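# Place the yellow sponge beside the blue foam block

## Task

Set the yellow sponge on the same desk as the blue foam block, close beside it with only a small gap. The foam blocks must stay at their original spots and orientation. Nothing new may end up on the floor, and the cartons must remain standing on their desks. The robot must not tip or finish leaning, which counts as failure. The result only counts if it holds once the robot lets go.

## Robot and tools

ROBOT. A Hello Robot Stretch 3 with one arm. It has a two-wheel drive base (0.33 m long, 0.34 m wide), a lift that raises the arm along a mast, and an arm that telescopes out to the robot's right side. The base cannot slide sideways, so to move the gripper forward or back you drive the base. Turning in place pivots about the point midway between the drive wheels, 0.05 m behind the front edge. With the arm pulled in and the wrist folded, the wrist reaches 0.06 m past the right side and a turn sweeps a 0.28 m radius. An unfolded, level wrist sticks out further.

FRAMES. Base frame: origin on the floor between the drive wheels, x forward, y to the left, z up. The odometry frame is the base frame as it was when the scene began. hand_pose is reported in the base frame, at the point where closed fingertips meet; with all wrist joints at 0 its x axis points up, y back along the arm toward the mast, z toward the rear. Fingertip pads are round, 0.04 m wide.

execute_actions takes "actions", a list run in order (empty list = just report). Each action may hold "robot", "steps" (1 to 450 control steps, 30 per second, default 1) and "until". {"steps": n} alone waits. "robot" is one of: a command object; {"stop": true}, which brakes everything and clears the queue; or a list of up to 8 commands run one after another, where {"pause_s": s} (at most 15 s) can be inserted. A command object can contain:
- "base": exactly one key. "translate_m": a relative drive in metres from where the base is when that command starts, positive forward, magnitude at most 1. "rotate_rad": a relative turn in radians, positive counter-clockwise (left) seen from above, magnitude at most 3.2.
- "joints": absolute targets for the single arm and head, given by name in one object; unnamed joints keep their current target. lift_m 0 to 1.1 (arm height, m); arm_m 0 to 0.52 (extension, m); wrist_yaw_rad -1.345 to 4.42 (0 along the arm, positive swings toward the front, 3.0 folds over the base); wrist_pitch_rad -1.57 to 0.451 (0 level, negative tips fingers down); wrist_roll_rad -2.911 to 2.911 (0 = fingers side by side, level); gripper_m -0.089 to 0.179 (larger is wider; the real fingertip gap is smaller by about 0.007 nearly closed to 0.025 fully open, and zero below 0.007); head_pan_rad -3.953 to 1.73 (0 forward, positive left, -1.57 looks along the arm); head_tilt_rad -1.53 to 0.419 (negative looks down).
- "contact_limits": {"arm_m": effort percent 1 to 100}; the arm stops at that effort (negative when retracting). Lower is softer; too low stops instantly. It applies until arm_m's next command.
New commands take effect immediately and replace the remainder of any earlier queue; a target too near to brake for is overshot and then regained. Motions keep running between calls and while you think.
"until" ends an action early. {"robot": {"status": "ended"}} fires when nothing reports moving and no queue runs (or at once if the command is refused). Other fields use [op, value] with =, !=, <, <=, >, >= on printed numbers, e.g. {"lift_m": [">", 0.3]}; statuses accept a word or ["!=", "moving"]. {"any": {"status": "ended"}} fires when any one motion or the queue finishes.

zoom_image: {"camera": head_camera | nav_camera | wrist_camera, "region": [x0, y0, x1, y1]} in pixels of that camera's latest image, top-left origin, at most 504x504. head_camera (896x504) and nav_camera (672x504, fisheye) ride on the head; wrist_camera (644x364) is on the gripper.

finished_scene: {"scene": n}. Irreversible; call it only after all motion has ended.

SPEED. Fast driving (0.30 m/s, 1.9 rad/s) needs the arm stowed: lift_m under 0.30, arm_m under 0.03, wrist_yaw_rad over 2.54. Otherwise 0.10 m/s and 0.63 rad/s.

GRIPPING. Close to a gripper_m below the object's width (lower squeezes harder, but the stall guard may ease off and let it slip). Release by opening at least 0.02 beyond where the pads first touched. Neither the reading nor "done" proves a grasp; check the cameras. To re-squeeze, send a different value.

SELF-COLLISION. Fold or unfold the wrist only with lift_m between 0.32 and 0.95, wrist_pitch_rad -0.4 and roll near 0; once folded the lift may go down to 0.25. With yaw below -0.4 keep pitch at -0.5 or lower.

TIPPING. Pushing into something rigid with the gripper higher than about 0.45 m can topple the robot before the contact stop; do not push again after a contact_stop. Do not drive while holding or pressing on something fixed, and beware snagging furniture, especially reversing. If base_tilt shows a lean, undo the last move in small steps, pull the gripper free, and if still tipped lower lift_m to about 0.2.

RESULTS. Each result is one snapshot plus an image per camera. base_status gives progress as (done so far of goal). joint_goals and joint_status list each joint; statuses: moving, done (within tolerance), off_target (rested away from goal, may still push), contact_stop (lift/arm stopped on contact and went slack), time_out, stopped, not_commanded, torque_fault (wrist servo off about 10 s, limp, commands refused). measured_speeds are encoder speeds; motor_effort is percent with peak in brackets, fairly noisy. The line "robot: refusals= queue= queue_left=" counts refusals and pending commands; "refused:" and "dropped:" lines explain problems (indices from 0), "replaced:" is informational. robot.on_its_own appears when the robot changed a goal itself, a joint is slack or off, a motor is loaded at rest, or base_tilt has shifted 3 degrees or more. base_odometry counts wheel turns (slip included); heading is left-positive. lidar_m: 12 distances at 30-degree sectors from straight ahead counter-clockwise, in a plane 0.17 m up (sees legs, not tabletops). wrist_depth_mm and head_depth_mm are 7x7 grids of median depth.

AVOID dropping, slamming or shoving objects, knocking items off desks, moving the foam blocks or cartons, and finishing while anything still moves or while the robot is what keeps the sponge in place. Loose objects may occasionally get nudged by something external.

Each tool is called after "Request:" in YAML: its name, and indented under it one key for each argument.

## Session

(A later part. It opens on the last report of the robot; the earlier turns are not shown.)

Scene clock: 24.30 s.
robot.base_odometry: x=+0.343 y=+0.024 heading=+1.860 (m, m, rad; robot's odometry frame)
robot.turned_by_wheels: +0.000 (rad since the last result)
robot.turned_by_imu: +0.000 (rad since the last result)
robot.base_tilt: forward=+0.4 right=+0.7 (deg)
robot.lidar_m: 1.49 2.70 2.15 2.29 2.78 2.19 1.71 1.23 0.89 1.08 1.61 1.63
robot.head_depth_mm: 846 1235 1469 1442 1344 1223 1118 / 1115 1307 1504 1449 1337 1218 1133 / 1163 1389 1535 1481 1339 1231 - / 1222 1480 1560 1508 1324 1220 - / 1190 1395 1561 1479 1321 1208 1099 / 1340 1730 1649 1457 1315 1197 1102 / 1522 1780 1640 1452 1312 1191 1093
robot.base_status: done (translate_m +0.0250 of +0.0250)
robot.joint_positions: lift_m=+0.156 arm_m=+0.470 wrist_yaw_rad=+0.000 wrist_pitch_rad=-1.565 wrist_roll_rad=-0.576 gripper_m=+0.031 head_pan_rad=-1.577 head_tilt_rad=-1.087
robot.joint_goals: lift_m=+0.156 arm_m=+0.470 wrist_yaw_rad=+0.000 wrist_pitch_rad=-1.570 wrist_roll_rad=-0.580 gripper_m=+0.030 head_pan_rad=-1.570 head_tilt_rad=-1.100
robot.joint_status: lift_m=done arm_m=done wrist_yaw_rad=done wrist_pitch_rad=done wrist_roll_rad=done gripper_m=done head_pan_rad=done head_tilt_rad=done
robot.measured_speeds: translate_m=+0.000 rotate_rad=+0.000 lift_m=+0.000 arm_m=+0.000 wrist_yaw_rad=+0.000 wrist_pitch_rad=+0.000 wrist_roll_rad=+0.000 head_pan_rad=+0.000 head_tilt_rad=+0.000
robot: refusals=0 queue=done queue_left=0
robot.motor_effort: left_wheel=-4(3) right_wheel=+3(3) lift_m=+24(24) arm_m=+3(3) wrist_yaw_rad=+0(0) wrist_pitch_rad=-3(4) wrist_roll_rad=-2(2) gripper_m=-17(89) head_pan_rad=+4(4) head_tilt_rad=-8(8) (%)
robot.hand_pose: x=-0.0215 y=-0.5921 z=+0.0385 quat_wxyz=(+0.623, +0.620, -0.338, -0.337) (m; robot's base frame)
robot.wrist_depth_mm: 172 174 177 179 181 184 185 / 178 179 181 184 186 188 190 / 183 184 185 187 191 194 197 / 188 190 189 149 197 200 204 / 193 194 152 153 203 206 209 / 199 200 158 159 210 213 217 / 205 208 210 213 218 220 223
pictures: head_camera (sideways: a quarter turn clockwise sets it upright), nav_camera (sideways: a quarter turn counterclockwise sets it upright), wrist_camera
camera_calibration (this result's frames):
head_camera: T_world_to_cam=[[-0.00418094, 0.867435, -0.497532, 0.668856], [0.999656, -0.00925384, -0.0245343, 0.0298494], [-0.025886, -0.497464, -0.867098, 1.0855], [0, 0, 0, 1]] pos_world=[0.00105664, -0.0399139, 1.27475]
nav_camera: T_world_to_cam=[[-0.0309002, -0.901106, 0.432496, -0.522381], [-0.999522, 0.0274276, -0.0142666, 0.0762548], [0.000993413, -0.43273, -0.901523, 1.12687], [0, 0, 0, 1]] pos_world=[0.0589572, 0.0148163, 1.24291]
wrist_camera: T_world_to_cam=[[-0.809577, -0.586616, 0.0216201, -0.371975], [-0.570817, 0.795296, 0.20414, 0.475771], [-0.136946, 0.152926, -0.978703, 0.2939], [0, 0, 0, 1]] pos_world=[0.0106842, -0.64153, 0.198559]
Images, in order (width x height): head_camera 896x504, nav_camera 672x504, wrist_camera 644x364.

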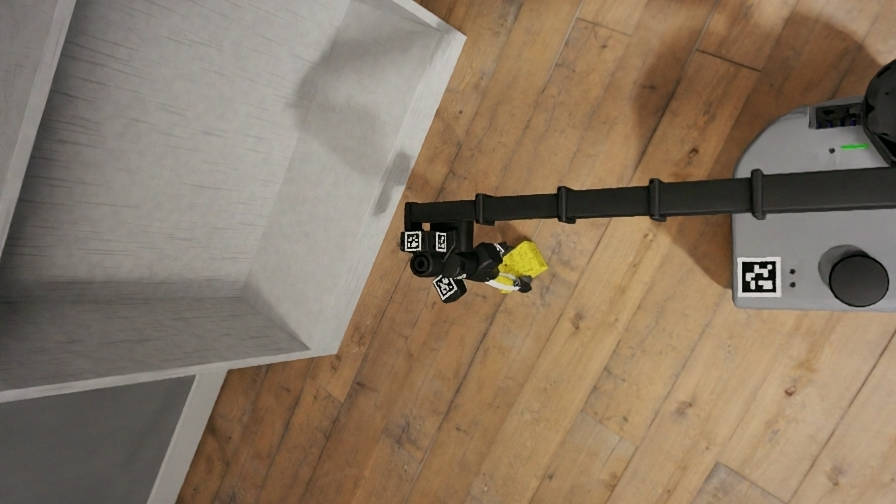

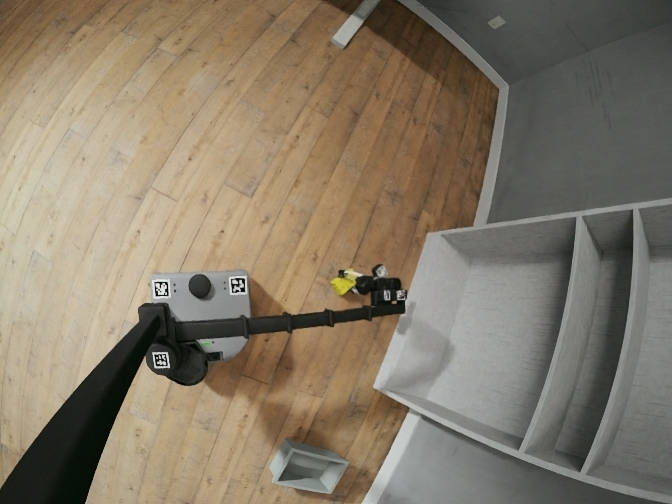

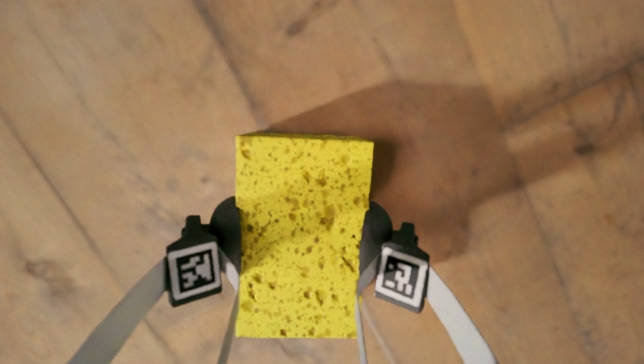

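Request:
execute_actions:
  actions:
    - {"robot":{"joints":{"lift_m":0.29,"head_pan_rad":0.0,"head_tilt_rad":-0.6}},"steps":20}
    - {"robot":{"base":{"rotate_rad":0.55},"joints":{"arm_m":0.0,"wrist_yaw_rad":2.7,"wrist_roll_rad":0.0}},"steps":40}
    - {"robot":{"joints":{"wrist_pitch_rad":-0.4}},"steps":300,"until":{"robot":{"status":"ended"}}}

Scene clock: 33.87 s.
robot.base_odometry: x=+0.343 y=+0.024 heading=+2.410 (m, m, rad; robot's odometry frame)
robot.turned_by_wheels: +0.550 (rad since the last result)
robot.turned_by_imu: +0.552 (rad since the last result)
robot.base_tilt: forward=+0.4 right=+0.7 (deg)
robot.lidar_m: 2.67 2.15 2.29 2.49 2.66 1.66 1.22 0.89 1.09 1.65 1.61 1.49
robot.head_depth_mm: 2316 2421 2632 2267 1877 1532 1274 / 2623 2758 2933 2463 1879 1527 1272 / 2802 3045 3305 2424 1863 1510 1273 / 2641 2865 3103 2419 1857 1512 1262 / 2482 2751 2987 2387 1838 1487 1263 / 2322 2564 2813 2355 1854 1495 1260 / 2217 2413 2627 2384 1831 1475 1254
robot.base_status: done (rotate_rad +0.5499 of +0.5500)
robot.joint_positions: lift_m=+0.290 arm_m=+0.002 wrist_yaw_rad=+2.699 wrist_pitch_rad=-0.424 wrist_roll_rad=-0.002 gripper_m=+0.031 head_pan_rad=-0.007 head_tilt_rad=-0.606
robot.joint_goals: lift_m=+0.290 arm_m=+0.000 wrist_yaw_rad=+2.700 wrist_pitch_rad=-0.400 wrist_roll_rad=+0.000 gripper_m=+0.030 head_pan_rad=+0.000 head_tilt_rad=-0.600
robot.joint_status: lift_m=done arm_m=done wrist_yaw_rad=done wrist_pitch_rad=done wrist_roll_rad=done gripper_m=done head_pan_rad=done head_tilt_rad=done
robot.measured_speeds: translate_m=+0.000 rotate_rad=+0.000 lift_m=+0.000 arm_m=+0.000 wrist_yaw_rad=+0.000 wrist_pitch_rad=+0.000 wrist_roll_rad=+0.000 head_pan_rad=+0.000 head_tilt_rad=+0.000
robot: refusals=0 queue=done queue_left=0
robot.motor_effort: left_wheel=-3(10) right_wheel=+3(11) lift_m=+30(30) arm_m=-3(1) wrist_yaw_rad=+1(1) wrist_pitch_rad=+12(14) wrist_roll_rad=+1(1) gripper_m=-16(16) head_pan_rad=+4(39) head_tilt_rad=+4(43) (%)
robot.hand_pose: x=+0.0746 y=+0.0550 z=+0.3012 quat_wxyz=(+0.297, +0.706, -0.006, +0.642) (m; robot's base frame)
robot.wrist_depth_mm: - - - - - - - / - - - - - - - / 846 855 905 928 945 - - / 676 685 649 149 734 761 779 / 555 566 153 153 619 608 621 / - 491 157 158 504 514 520 / - - 403 404 434 445 449
pictures: head_camera (sideways: a quarter turn clockwise sets it upright), nav_camera (sideways: a quarter turn counterclockwise sets it upright), wrist_camera
camera_calibration (this result's frames):
head_camera: T_world_to_cam=[[-0.539218, -0.00550013, -0.842148, 1.1212], [0.0213942, 0.999566, -0.0202267, 0.0302231], [0.841894, -0.0289237, -0.538867, 0.653338], [0, 0, 0, 1]] pos_world=[0.0538826, -0.00514633, 1.29689]
nav_camera: T_world_to_cam=[[0.599074, -0.0298073, 0.800139, -1.00525], [-0.0195737, -0.999553, -0.022581, 0.0811132], [0.800454, -0.00213399, -0.59939, 0.729123], [0, 0, 0, 1]] pos_world=[0.020175, 0.0526692, 1.2432]
wrist_camera: T_world_to_cam=[[0.904395, -0.422941, 0.0564917, -0.0675727], [-0.209582, -0.555626, -0.804584, 0.313575], [0.37168, 0.715822, -0.591146, 0.279637], [0, 0, 0, 1]] pos_world=[0.0228967, -0.054519, 0.421421]
Images, in order (width x height): head_camera 896x504, nav_camera 672x504, wrist_camera 644x364.

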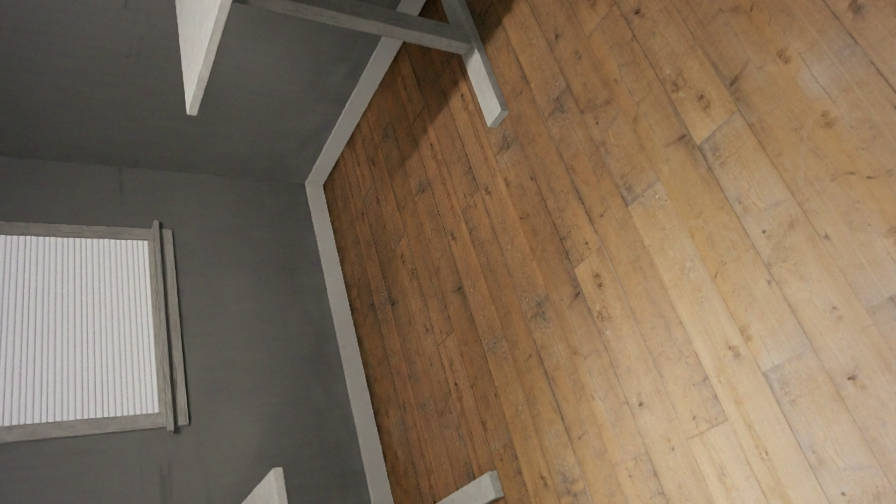

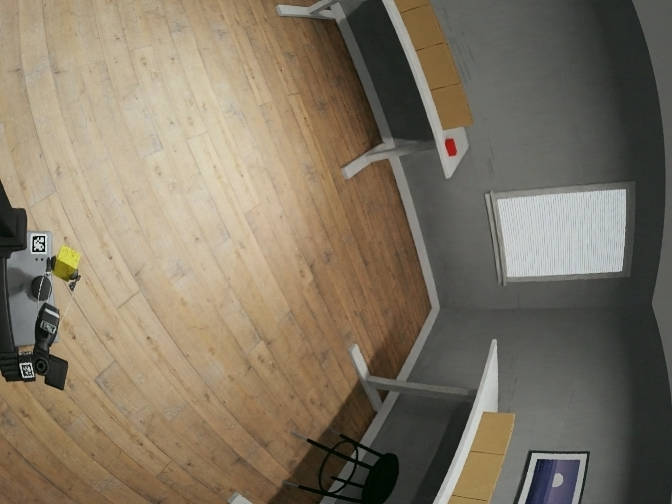

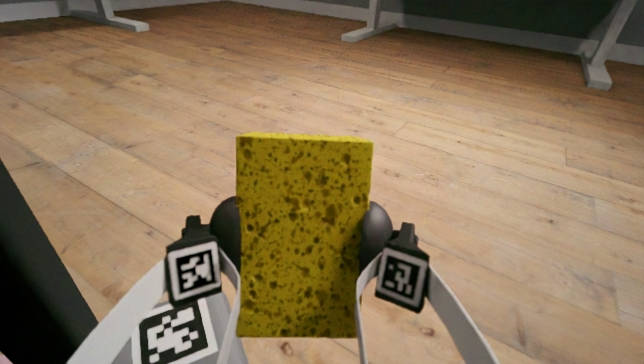

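Request:
execute_actions:
  actions:
    - {"robot":{"base":{"translate_m":1.0},"joints":{"head_pan_rad":1.73,"head_tilt_rad":-0.45}},"steps":300,"until":{"robot":{"translate_m":[">=",0.7]}}}
    - {"robot":{"base":{"translate_m":1.0}},"steps":300,"until":{"robot":{"translate_m":[">=",0.6]}}}
    - {"robot":{"base":{"translate_m":0.9}},"steps":300,"until":{"robot":{"status":"ended"}}}

Scene clock: 43.50 s.
robot.base_odometry: x=-1.306 y=+1.505 heading=+2.410 (m, m, rad; robot's odometry frame)
robot.turned_by_wheels: +0.000 (rad since the last result)
robot.turned_by_imu: +0.000 (rad since the last result)
robot.base_tilt: forward=+0.3 right=+0.7 (deg)
robot.lidar_m: 0.70 0.67 0.70 0.78 2.55 3.83 3.04 1.39 0.84 1.02 0.98 0.96
robot.head_depth_mm: 863 894 930 960 992 1045 1091 / 997 1041 1086 1141 1057 1252 1291 / 1171 1226 1288 1312 1009 1507 1399 / 1430 1525 1612 1429 1001 1615 1404 / 1832 1981 2031 1416 998 991 1130 / 2550 2823 2843 1402 992 845 1382 / 3159 3380 3574 1032 953 - -
robot.base_status: done (translate_m +0.9000 of +0.9000)
robot.joint_positions: lift_m=+0.290 arm_m=+0.002 wrist_yaw_rad=+2.699 wrist_pitch_rad=-0.423 wrist_roll_rad=-0.002 gripper_m=+0.031 head_pan_rad=+1.723 head_tilt_rad=-0.458
robot.joint_goals: lift_m=+0.290 arm_m=+0.000 wrist_yaw_rad=+2.700 wrist_pitch_rad=-0.400 wrist_roll_rad=+0.000 gripper_m=+0.030 head_pan_rad=+1.730 head_tilt_rad=-0.450
robot.joint_status: lift_m=done arm_m=done wrist_yaw_rad=done wrist_pitch_rad=done wrist_roll_rad=done gripper_m=done head_pan_rad=done head_tilt_rad=done
robot.measured_speeds: translate_m=+0.000 rotate_rad=+0.000 lift_m=+0.000 arm_m=+0.000 wrist_yaw_rad=+0.000 wrist_pitch_rad=+0.000 wrist_roll_rad=+0.000 head_pan_rad=+0.000 head_tilt_rad=+0.000
robot: refusals=0 queue=done queue_left=0
robot.motor_effort: left_wheel=-4(9) right_wheel=+3(9) lift_m=+29(29) arm_m=-3(3) wrist_yaw_rad=+1(1) wrist_pitch_rad=+12(12) wrist_roll_rad=+1(1) gripper_m=-15(16) head_pan_rad=+4(39) head_tilt_rad=+6(21) (%)
robot.hand_pose: x=+0.0746 y=+0.0552 z=+0.3015 quat_wxyz=(+0.297, +0.706, -0.007, +0.643) (m; robot's base frame)
robot.wrist_depth_mm: - - 843 702 618 542 484 / 668 - 930 766 657 568 506 / 719 840 917 774 713 618 541 / 665 677 635 149 711 644 570 / 560 570 152 153 620 606 586 / - 490 157 159 502 510 522 / - - 403 405 435 446 452
pictures: head_camera (sideways: a quarter turn clockwise sets it upright), nav_camera (sideways: a quarter turn counterclockwise sets it upright), wrist_camera
camera_calibration (this result's frames):
head_camera: T_world_to_cam=[[0.0711899, -0.403003, -0.912426, 1.20914], [-0.990754, -0.134485, -0.0179016, 0.0333739], [-0.115493, 0.905264, -0.40885, 0.490002], [0, 0, 0, 1]] pos_world=[0.00357881, 0.0481926, 1.30418]
nav_camera: T_world_to_cam=[[-0.0466523, 0.473169, 0.879735, -1.1051], [0.9895, 0.142498, -0.0241701, 0.0770312], [-0.136797, 0.86937, -0.474849, 0.572806], [0, 0, 0, 1]] pos_world=[-0.0494195, 0.0139405, 1.24605]
wrist_camera: T_world_to_cam=[[0.904463, -0.422794, 0.056498, -0.0675528], [-0.209052, -0.554824, -0.805275, 0.314006], [0.371812, 0.71653, -0.590204, 0.279344], [0, 0, 0, 1]] pos_world=[0.0228791, -0.0545013, 0.421548]
Images, in order (width x height): head_camera 896x504, nav_camera 672x504, wrist_camera 644x364.

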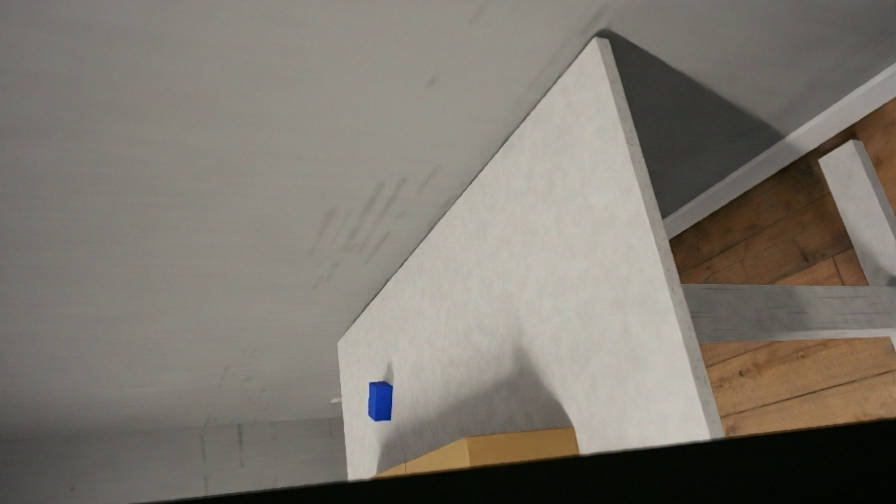

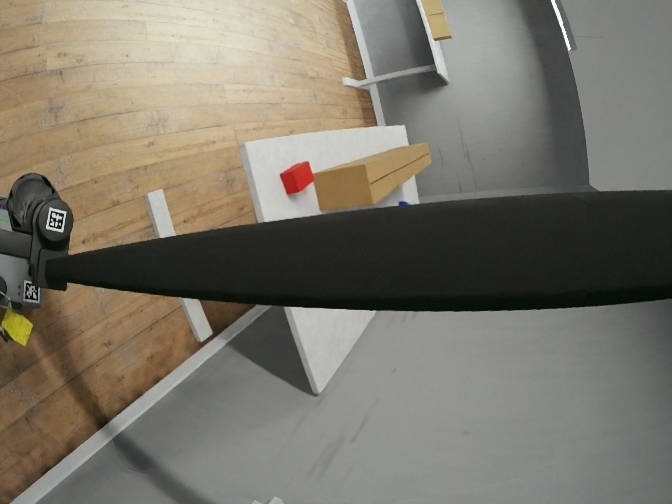

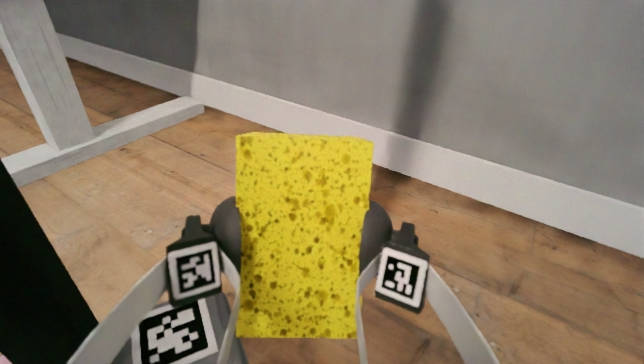

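Request:
execute_actions:
  actions:
    - {"robot":[{"base":{"translate_m":-0.65},"joints":{"head_pan_rad":-0.9,"head_tilt_rad":-0.8}},{"base":{"rotate_rad":1.89}},{"base":{"translate_m":0.65}}],"steps":450,"until":{"robot":{"status":"ended"}}}

Scene clock: 56.63 s.
robot.base_odometry: x=-1.083 y=+0.476 heading=-1.984 (m, m, rad; robot's odometry frame)
robot.turned_by_wheels: +1.890 (rad since the last result)
robot.turned_by_imu: +1.893 (rad since the last result)
robot.base_tilt: forward=+0.4 right=+0.6 (deg)
robot.lidar_m: 2.41 2.37 2.80 2.38 2.61 1.66 1.51 1.95 1.23 0.67 1.10 1.21
robot.head_depth_mm: 911 1022 1070 580 576 594 1120 / 948 1065 1065 576 616 594 1176 / 989 1125 1050 590 648 620 1170 / 1044 1175 1047 612 676 1259 1169 / 1091 1220 1036 640 686 1280 1159 / 1147 1261 704 690 683 1328 1158 / 1205 1312 702 749 717 1315 1149
robot.base_status: done (translate_m +0.6500 of +0.6500)
robot.joint_positions: lift_m=+0.290 arm_m=+0.002 wrist_yaw_rad=+2.699 wrist_pitch_rad=-0.423 wrist_roll_rad=-0.002 gripper_m=+0.031 head_pan_rad=-0.893 head_tilt_rad=-0.791
robot.joint_goals: lift_m=+0.290 arm_m=+0.000 wrist_yaw_rad=+2.700 wrist_pitch_rad=-0.400 wrist_roll_rad=+0.000 gripper_m=+0.030 head_pan_rad=-0.900 head_tilt_rad=-0.800
robot.joint_status: lift_m=done arm_m=done wrist_yaw_rad=done wrist_pitch_rad=done wrist_roll_rad=done gripper_m=done head_pan_rad=done head_tilt_rad=done
robot.measured_speeds: translate_m=+0.000 rotate_rad=+0.000 lift_m=+0.000 arm_m=+0.000 wrist_yaw_rad=+0.000 wrist_pitch_rad=+0.000 wrist_roll_rad=+0.000 head_pan_rad=+0.000 head_tilt_rad=+0.000
robot: refusals=0 queue=done queue_left=0
robot.motor_effort: left_wheel=-4(11) right_wheel=+3(11) lift_m=+30(30) arm_m=-3(3) wrist_yaw_rad=+1(1) wrist_pitch_rad=+12(12) wrist_roll_rad=+1(1) gripper_m=-16(16) head_pan_rad=-2(38) head_tilt_rad=-6(38) (%)
robot.hand_pose: x=+0.0746 y=+0.0552 z=+0.3015 quat_wxyz=(+0.297, +0.706, -0.007, +0.643) (m; robot's base frame)
robot.wrist_depth_mm: - - - - - - - / - - - - - - - / 836 868 903 922 951 - - / 667 681 638 149 749 767 776 / 555 567 152 153 621 606 633 / - 496 157 158 507 514 524 / - - 403 406 434 444 447
pictures: head_camera (sideways: a quarter turn clockwise sets it upright), nav_camera (sideways: a quarter turn counterclockwise sets it upright), wrist_camera
camera_calibration (this result's frames):
head_camera: T_world_to_cam=[[-0.436427, 0.527509, -0.72888, 0.97292], [0.785344, 0.61865, -0.022503, 0.0285214], [0.439051, -0.582243, -0.684271, 0.844949], [0, 0, 0, 1]] pos_world=[0.0312334, -0.0389031, 1.28796]
nav_camera: T_world_to_cam=[[0.441457, -0.589401, 0.676552, -0.843212], [-0.789128, -0.613906, -0.0199115, 0.0823271], [0.427076, -0.525096, -0.736126, 0.909255], [0, 0, 0, 1]] pos_world=[0.0488875, 0.0309976, 1.24144]
wrist_camera: T_world_to_cam=[[0.904487, -0.422742, 0.0565017, -0.0675447], [-0.208952, -0.554712, -0.805378, 0.314074], [0.371809, 0.716648, -0.590062, 0.2793], [0, 0, 0, 1]] pos_world=[0.0228733, -0.0544934, 0.42157]
Images, in order (width x height): head_camera 896x504, nav_camera 672x504, wrist_camera 644x364.

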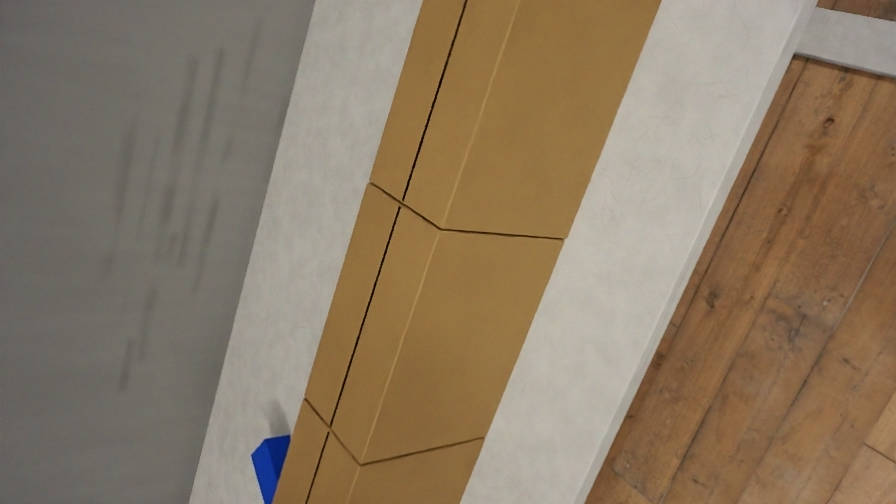

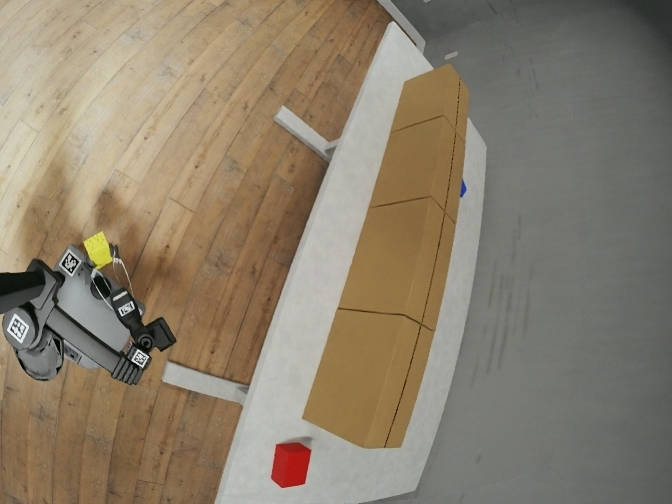

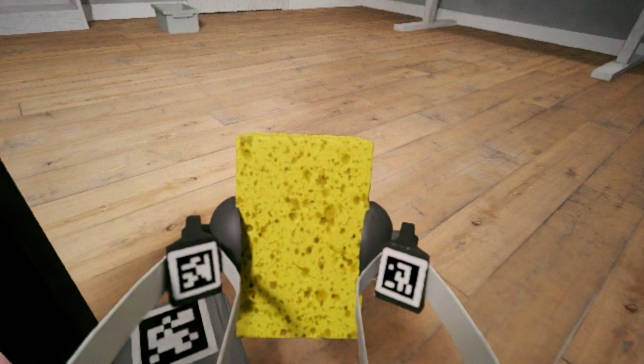

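Request:
execute_actions:
  actions:
    - {"robot":{"joints":{"lift_m":1.04,"head_pan_rad":-1.4,"head_tilt_rad":-0.75}},"steps":300,"until":{"robot":{"lift_m":[">",0.5]}}}
    - {"robot":{"base":{"translate_m":0.66}},"steps":300,"until":{"robot":{"lift_m":[">",0.78]}}}
    - {"robot":{"joints":{"wrist_yaw_rad":1.57,"wrist_pitch_rad":-0.3}},"steps":300,"until":{"robot":{"lift_m":[">",1.02]}}}
    - {"robot":{"joints":{"arm_m":0.44}},"steps":300,"until":{"robot":{"base_status":["!=","moving"]}}}
    - {"robot":{"base":{"rotate_rad":0.2}},"steps":300,"until":{"robot":{"status":"ended"}}}

Scene clock: 68.70 s.
robot.base_odometry: x=-1.348 y=-0.129 heading=-1.784 (m, m, rad; robot's odometry frame)
robot.turned_by_wheels: +0.200 (rad since the last result)
robot.turned_by_imu: +0.200 (rad since the last result)
robot.base_tilt: forward=+0.3 right=+0.7 (deg)
robot.lidar_m: 1.76 1.77 2.39 2.53 2.85 2.45 2.17 0.96 1.00 0.96 0.63 1.35
robot.head_depth_mm: 807 886 996 887 494 466 528 / - 913 1006 884 490 479 525 / 795 944 1012 875 489 491 524 / 831 946 1031 820 487 506 523 / 829 954 1030 863 485 519 520 / 845 564 1051 860 483 538 518 / 854 937 1054 855 480 554 517
robot.base_status: done (rotate_rad +0.1999 of +0.2000)
robot.joint_positions: lift_m=+1.040 arm_m=+0.440 wrist_yaw_rad=+1.570 wrist_pitch_rad=-0.324 wrist_roll_rad=-0.002 gripper_m=+0.031 head_pan_rad=-1.393 head_tilt_rad=-0.754
robot.joint_goals: lift_m=+1.040 arm_m=+0.440 wrist_yaw_rad=+1.570 wrist_pitch_rad=-0.300 wrist_roll_rad=+0.000 gripper_m=+0.030 head_pan_rad=-1.400 head_tilt_rad=-0.750
robot.joint_status: lift_m=done arm_m=done wrist_yaw_rad=done wrist_pitch_rad=done wrist_roll_rad=done gripper_m=done head_pan_rad=done head_tilt_rad=done
robot.measured_speeds: translate_m=+0.000 rotate_rad=+0.000 lift_m=+0.000 arm_m=+0.000 wrist_yaw_rad=+0.000 wrist_pitch_rad=+0.000 wrist_roll_rad=+0.000 head_pan_rad=+0.000 head_tilt_rad=+0.000
robot: refusals=0 queue=done queue_left=0
robot.motor_effort: left_wheel=-3(10) right_wheel=+3(8) lift_m=+30(34) arm_m=+3(5) wrist_yaw_rad=+0(3) wrist_pitch_rad=+13(15) wrist_roll_rad=+1(1) gripper_m=-16(16) head_pan_rad=-2(31) head_tilt_rad=+3(12) (%)
robot.hand_pose: x=+0.2139 y=-0.5850 z=+1.0742 quat_wxyz=(+0.575, +0.573, -0.412, +0.413) (m; robot's base frame)
robot.wrist_depth_mm: - - - - - 592 411 / - - - - - 594 408 / - - - - - 589 407 / - - - 149 - 585 407 / - - 153 153 853 585 404 / - 578 158 158 594 582 404 / 488 485 477 470 499 515 399
pictures: head_camera (sideways: a quarter turn clockwise sets it upright), nav_camera (sideways: a quarter turn counterclockwise sets it upright), wrist_camera
camera_calibration (this result's frames):
head_camera: T_world_to_cam=[[-0.125307, 0.645503, -0.753409, 1.00299], [0.985947, 0.165588, -0.0221109, 0.0267883], [0.110483, -0.745592, -0.657181, 0.811716], [0, 0, 0, 1]] pos_world=[0.00958928, -0.0466602, 1.2897]
nav_camera: T_world_to_cam=[[0.10038, -0.704077, 0.702993, -0.875587], [-0.986719, -0.161141, -0.020497, 0.0842956], [0.127712, -0.691599, -0.710901, 0.878276], [0, 0, 0, 1]] pos_world=[0.0589003, 0.00451741, 1.24163]
wrist_camera: T_world_to_cam=[[-0.00121876, -0.998387, 0.0567606, -0.651133], [-0.508633, -0.0482511, -0.85963, 1.02898], [0.860983, -0.029918, -0.507754, 0.512441], [0, 0, 0, 1]] pos_world=[0.0813765, -0.585102, 1.18169]
Images, in order (width x height): head_camera 896x504, nav_camera 672x504, wrist_camera 644x364.

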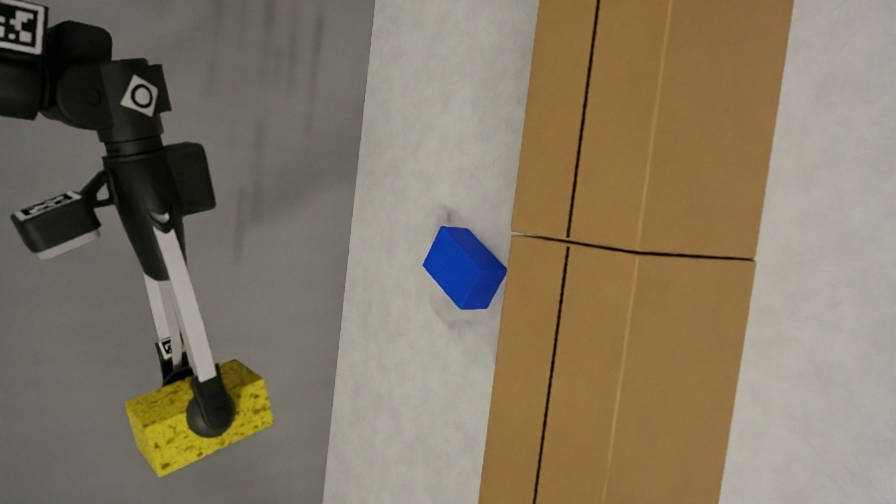

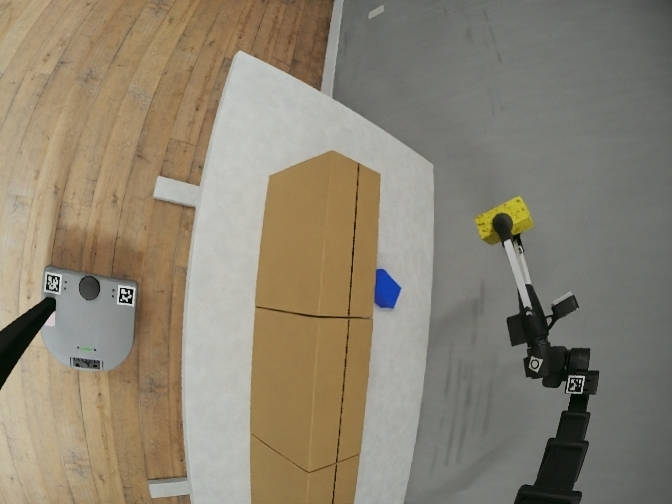

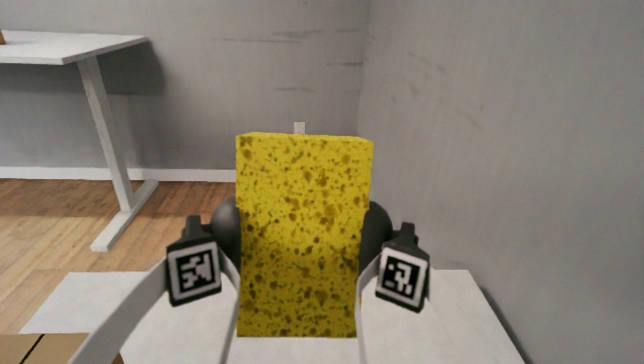

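Request:
execute_actions:
  actions:
    - {"robot":{"joints":{"wrist_pitch_rad":-1.57,"wrist_roll_rad":0.5,"lift_m":1.0}},"steps":300,"until":{"robot":{"status":"ended"}}}

Scene clock: 70.47 s.
robot.base_odometry: x=-1.348 y=-0.129 heading=-1.784 (m, m, rad; robot's odometry frame)
robot.turned_by_wheels: +0.000 (rad since the last result)
robot.turned_by_imu: +0.000 (rad since the last result)
robot.base_tilt: forward=+0.3 right=+0.7 (deg)
robot.lidar_m: 1.76 1.77 2.40 2.52 2.84 2.46 2.16 0.96 0.99 0.96 0.63 1.34
robot.head_depth_mm: - 881 1004 883 494 467 526 / 770 - 1009 800 491 480 526 / 808 891 1015 834 488 492 524 / 818 920 1031 818 488 507 522 / 831 939 1026 864 485 519 519 / 846 953 1044 857 483 537 519 / 850 966 1054 851 481 555 516
robot.base_status: done (rotate_rad +0.1999 of +0.2000)
robot.joint_positions: lift_m=+1.000 arm_m=+0.440 wrist_yaw_rad=+1.570 wrist_pitch_rad=-1.563 wrist_roll_rad=+0.496 gripper_m=+0.031 head_pan_rad=-1.393 head_tilt_rad=-0.754
robot.joint_goals: lift_m=+1.000 arm_m=+0.440 wrist_yaw_rad=+1.570 wrist_pitch_rad=-1.570 wrist_roll_rad=+0.500 gripper_m=+0.030 head_pan_rad=-1.400 head_tilt_rad=-0.750
robot.joint_status: lift_m=done arm_m=done wrist_yaw_rad=done wrist_pitch_rad=done wrist_roll_rad=done gripper_m=done head_pan_rad=done head_tilt_rad=done
robot.measured_speeds: translate_m=+0.000 rotate_rad=+0.000 lift_m=+0.000 arm_m=+0.000 wrist_yaw_rad=+0.000 wrist_pitch_rad=+0.000 wrist_roll_rad=+0.000 head_pan_rad=+0.000 head_tilt_rad=+0.000
robot: refusals=0 queue=done queue_left=0
robot.motor_effort: left_wheel=-4(4) right_wheel=+3(3) lift_m=+25(28) arm_m=+3(3) wrist_yaw_rad=+0(0) wrist_pitch_rad=-5(13) wrist_roll_rad=+1(2) gripper_m=-15(15) head_pan_rad=-2(2) head_tilt_rad=+3(4) (%)
robot.hand_pose: x=-0.0435 y=-0.5849 z=+0.8824 quat_wxyz=(+0.685, +0.686, -0.177, -0.171) (m; robot's base frame)
robot.wrist_depth_mm: 285 288 281 253 296 298 301 / 291 297 299 300 303 305 308 / 279 305 306 307 311 315 318 / 253 312 313 149 323 323 326 / 229 303 152 153 332 336 336 / 210 255 158 158 342 344 349 / 197 264 328 349 353 356 361
pictures: head_camera (sideways: a quarter turn clockwise sets it upright), nav_camera (sideways: a quarter turn counterclockwise sets it upright), wrist_camera
camera_calibration (this result's frames):
head_camera: T_world_to_cam=[[-0.125307, 0.645503, -0.753409, 1.00299], [0.985947, 0.165588, -0.0221109, 0.0267883], [0.110483, -0.745592, -0.657181, 0.811716], [0, 0, 0, 1]] pos_world=[0.00958927, -0.0466602, 1.2897]
nav_camera: T_world_to_cam=[[0.100379, -0.704077, 0.702993, -0.875587], [-0.986719, -0.161141, -0.020497, 0.0842956], [0.127712, -0.691599, -0.710901, 0.878276], [0, 0, 0, 1]] pos_world=[0.0589003, 0.00451739, 1.24163]
wrist_camera: T_world_to_cam=[[-0.431619, -0.901923, 0.0155083, -0.566321], [-0.882292, 0.425679, 0.200892, 0.0583404], [-0.187791, 0.073026, -0.979491, 1.0675], [0, 0, 0, 1]] pos_world=[0.00750455, -0.613567, 1.04267]
Images, in order (width x height): head_camera 896x504, nav_camera 672x504, wrist_camera 644x364.

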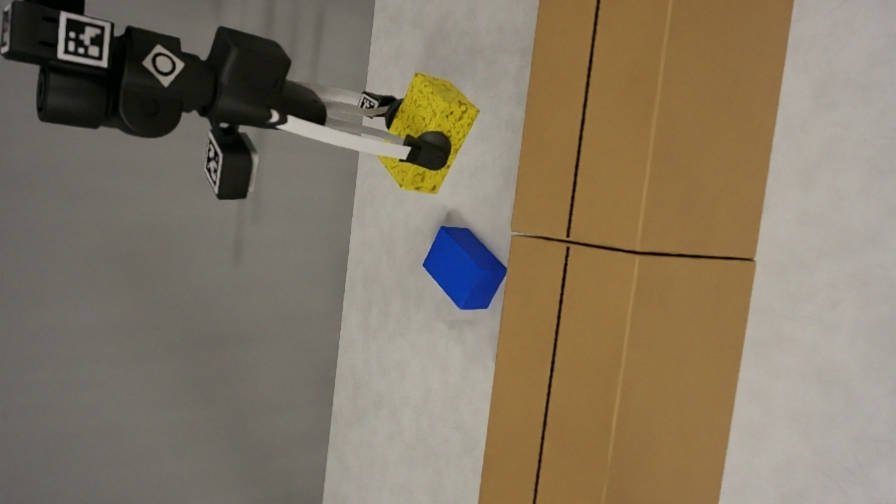

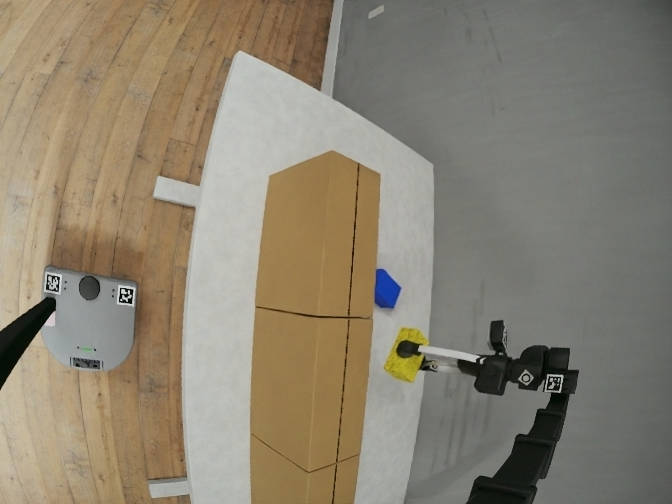

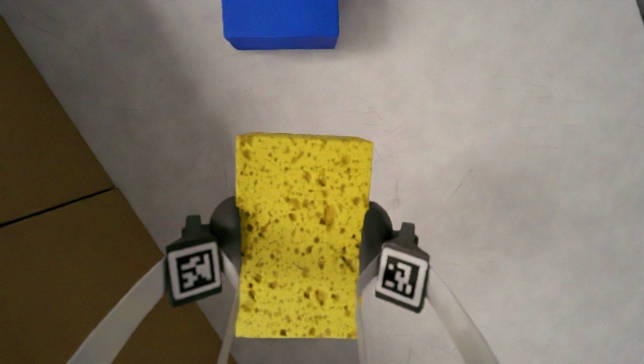

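Request:
execute_actions:
  actions:
    - {"robot":{"base":{"translate_m":0.035},"joints":{"wrist_roll_rad":0.43,"lift_m":0.895}},"steps":300,"until":{"robot":{"status":"ended"}}}

Scene clock: 72.73 s.
robot.base_odometry: x=-1.356 y=-0.163 heading=-1.784 (m, m, rad; robot's odometry frame)
robot.turned_by_wheels: +0.000 (rad since the last result)
robot.turned_by_imu: +0.000 (rad since the last result)
robot.base_tilt: forward=+0.3 right=+0.7 (deg)
robot.lidar_m: 1.73 1.73 2.35 2.53 2.85 2.20 2.20 0.99 1.00 0.96 0.61 1.35
robot.head_depth_mm: 786 853 1004 885 494 465 527 / 797 862 - 853 491 477 525 / 805 907 1001 875 489 494 524 / 820 928 1029 827 487 502 522 / 831 936 1026 861 483 518 519 / 841 948 1049 860 481 535 518 / 851 968 1052 851 480 553 516
robot.base_status: done (translate_m +0.0350 of +0.0350)
robot.joint_positions: lift_m=+0.895 arm_m=+0.440 wrist_yaw_rad=+1.570 wrist_pitch_rad=-1.564 wrist_roll_rad=+0.434 gripper_m=+0.031 head_pan_rad=-1.393 head_tilt_rad=-0.754
robot.joint_goals: lift_m=+0.895 arm_m=+0.440 wrist_yaw_rad=+1.570 wrist_pitch_rad=-1.570 wrist_roll_rad=+0.430 gripper_m=+0.030 head_pan_rad=-1.400 head_tilt_rad=-0.750
robot.joint_status: lift_m=done arm_m=done wrist_yaw_rad=done wrist_pitch_rad=done wrist_roll_rad=done gripper_m=done head_pan_rad=done head_tilt_rad=done
robot.measured_speeds: translate_m=+0.000 rotate_rad=+0.000 lift_m=+0.000 arm_m=+0.000 wrist_yaw_rad=+0.000 wrist_pitch_rad=+0.000 wrist_roll_rad=+0.000 head_pan_rad=+0.000 head_tilt_rad=+0.000
robot: refusals=0 queue=done queue_left=0
robot.motor_effort: left_wheel=-3(5) right_wheel=+3(8) lift_m=+24(26) arm_m=+3(3) wrist_yaw_rad=+0(0) wrist_pitch_rad=-4(5) wrist_roll_rad=-2(2) gripper_m=-15(16) head_pan_rad=-3(3) head_tilt_rad=+3(3) (%)
robot.hand_pose: x=-0.0437 y=-0.5849 z=+0.7774 quat_wxyz=(+0.690, +0.691, -0.155, -0.150) (m; robot's base frame)
robot.wrist_depth_mm: 192 193 155 155 197 200 201 / 198 198 199 201 204 204 207 / 203 204 204 205 210 211 213 / 209 210 209 149 216 218 219 / 213 216 152 153 221 224 225 / 210 222 158 158 229 231 234 / 197 230 232 233 237 239 242
pictures: head_camera (sideways: a quarter turn clockwise sets it upright), nav_camera (sideways: a quarter turn counterclockwise sets it upright), wrist_camera
camera_calibration (this result's frames):
head_camera: T_world_to_cam=[[-0.125307, 0.645503, -0.753409, 1.00299], [0.985947, 0.165588, -0.0221109, 0.0267883], [0.110483, -0.745592, -0.657181, 0.811716], [0, 0, 0, 1]] pos_world=[0.00958929, -0.0466602, 1.2897]
nav_camera: T_world_to_cam=[[0.10038, -0.704077, 0.702993, -0.875587], [-0.986719, -0.161141, -0.020497, 0.0842956], [0.127712, -0.691599, -0.710901, 0.878276], [0, 0, 0, 1]] pos_world=[0.0589003, 0.00451741, 1.24163]
wrist_camera: T_world_to_cam=[[-0.374644, -0.927026, 0.0163074, -0.577606], [-0.906871, 0.370045, 0.201623, 0.0450402], [-0.192944, 0.060748, -0.979327, 0.957106], [0, 0, 0, 1]] pos_world=[0.00911731, -0.610264, 0.937659]
Images, in order (width x height): head_camera 896x504, nav_camera 672x504, wrist_camera 644x364.

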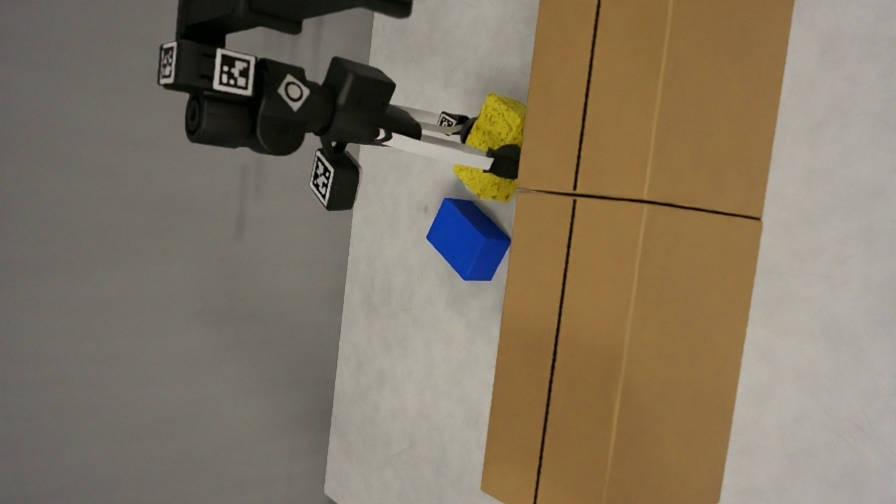

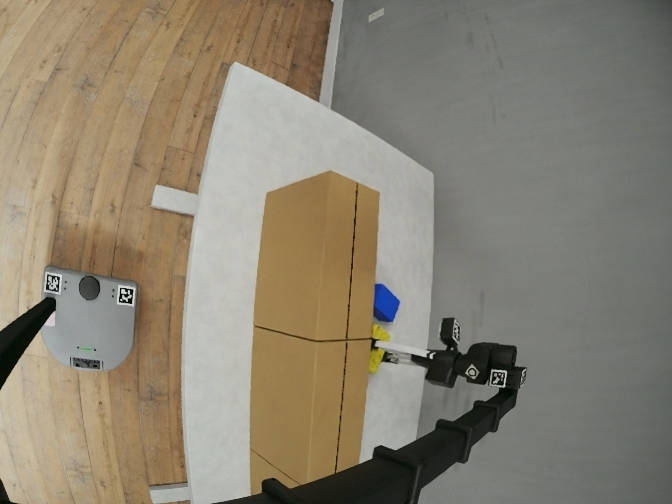

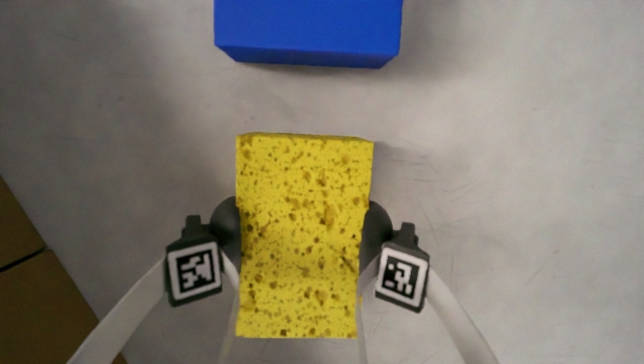

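Request:
execute_actions:
  actions:
    - {"robot":{"base":{"translate_m":0.025},"joints":{"arm_m":0.45,"lift_m":0.883}},"steps":300,"until":{"robot":{"status":"ended"}}}

Scene clock: 75.17 s.
robot.base_odometry: x=-1.361 y=-0.188 heading=-1.784 (m, m, rad; robot's odometry frame)
robot.turned_by_wheels: +0.000 (rad since the last result)
robot.turned_by_imu: +0.000 (rad since the last result)
robot.base_tilt: forward=+0.3 right=+0.7 (deg)
robot.lidar_m: 1.70 1.71 2.33 2.54 2.85 2.35 2.22 1.01 1.00 0.96 0.60 1.34
robot.head_depth_mm: 787 847 1012 882 494 465 527 / 794 864 - 852 492 476 524 / 807 907 1007 875 490 487 524 / 815 920 1027 867 487 501 521 / 831 933 1025 862 485 518 519 / 840 952 1045 857 483 534 520 / 853 972 1050 851 480 556 515
robot.base_status: done (translate_m +0.0250 of +0.0250)
robot.joint_positions: lift_m=+0.883 arm_m=+0.450 wrist_yaw_rad=+1.570 wrist_pitch_rad=-1.564 wrist_roll_rad=+0.434 gripper_m=+0.031 head_pan_rad=-1.393 head_tilt_rad=-0.754
robot.joint_goals: lift_m=+0.883 arm_m=+0.450 wrist_yaw_rad=+1.570 wrist_pitch_rad=-1.570 wrist_roll_rad=+0.430 gripper_m=+0.030 head_pan_rad=-1.400 head_tilt_rad=-0.750
robot.joint_status: lift_m=done arm_m=done wrist_yaw_rad=done wrist_pitch_rad=done wrist_roll_rad=done gripper_m=done head_pan_rad=done head_tilt_rad=done
robot.measured_speeds: translate_m=+0.000 rotate_rad=+0.000 lift_m=+0.000 arm_m=+0.000 wrist_yaw_rad=+0.000 wrist_pitch_rad=+0.000 wrist_roll_rad=+0.000 head_pan_rad=+0.000 head_tilt_rad=+0.000
robot: refusals=0 queue=done queue_left=0
robot.motor_effort: left_wheel=-3(5) right_wheel=+3(9) lift_m=+24(26) arm_m=+3(2) wrist_yaw_rad=+1(0) wrist_pitch_rad=-4(4) wrist_roll_rad=-2(2) gripper_m=-15(16) head_pan_rad=-3(3) head_tilt_rad=+3(4) (%)
robot.hand_pose: x=-0.0438 y=-0.5949 z=+0.7654 quat_wxyz=(+0.690, +0.691, -0.155, -0.150) (m; robot's base frame)
robot.wrist_depth_mm: 181 182 143 144 185 188 190 / 186 187 147 147 190 194 195 / 191 192 193 180 197 200 201 / 196 199 197 149 203 205 207 / 202 204 153 153 209 211 213 / 207 209 158 158 217 219 220 / 204 219 219 221 224 225 227
pictures: head_camera (sideways: a quarter turn clockwise sets it upright), nav_camera (sideways: a quarter turn counterclockwise sets it upright), wrist_camera
camera_calibration (this result's frames):
head_camera: T_world_to_cam=[[-0.125307, 0.645503, -0.753409, 1.00299], [0.985947, 0.165588, -0.0221109, 0.0267883], [0.110483, -0.745592, -0.657181, 0.811716], [0, 0, 0, 1]] pos_world=[0.00958928, -0.0466602, 1.2897]
nav_camera: T_world_to_cam=[[0.10038, -0.704077, 0.702993, -0.875587], [-0.986719, -0.161141, -0.020497, 0.0842956], [0.127712, -0.691599, -0.710901, 0.878276], [0, 0, 0, 1]] pos_world=[0.0589003, 0.00451741, 1.24163]
wrist_camera: T_world_to_cam=[[-0.374538, -0.927067, 0.0163916, -0.586783], [-0.906866, 0.369946, 0.201826, 0.0508936], [-0.19317, 0.0607264, -0.979284, 0.945891], [0, 0, 0, 1]] pos_world=[0.00909862, -0.620255, 0.925643]
Images, in order (width x height): head_camera 896x504, nav_camera 672x504, wrist_camera 644x364.

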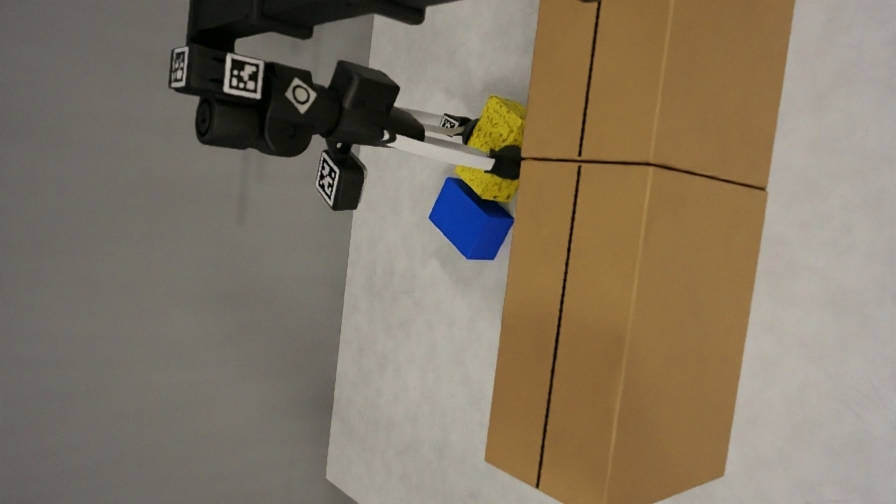

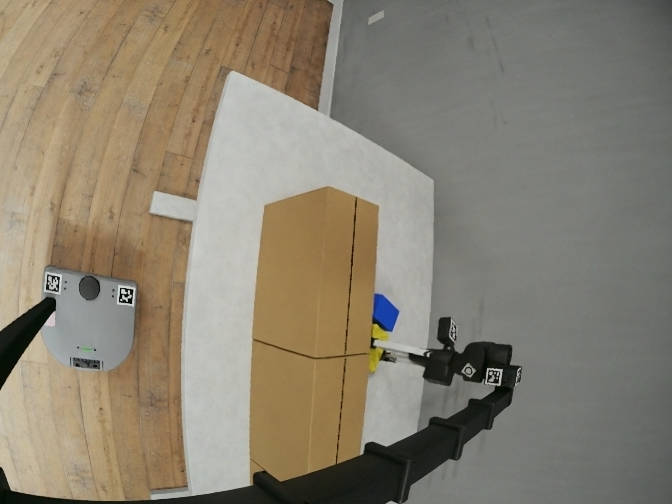

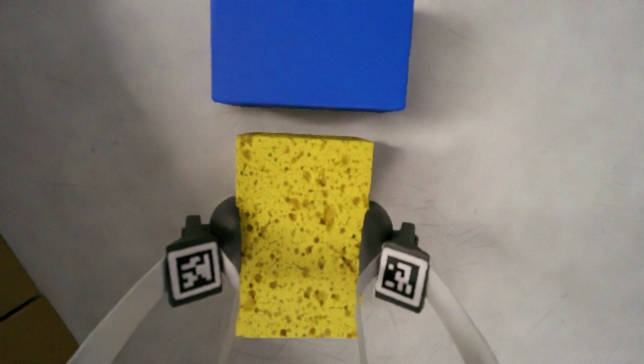

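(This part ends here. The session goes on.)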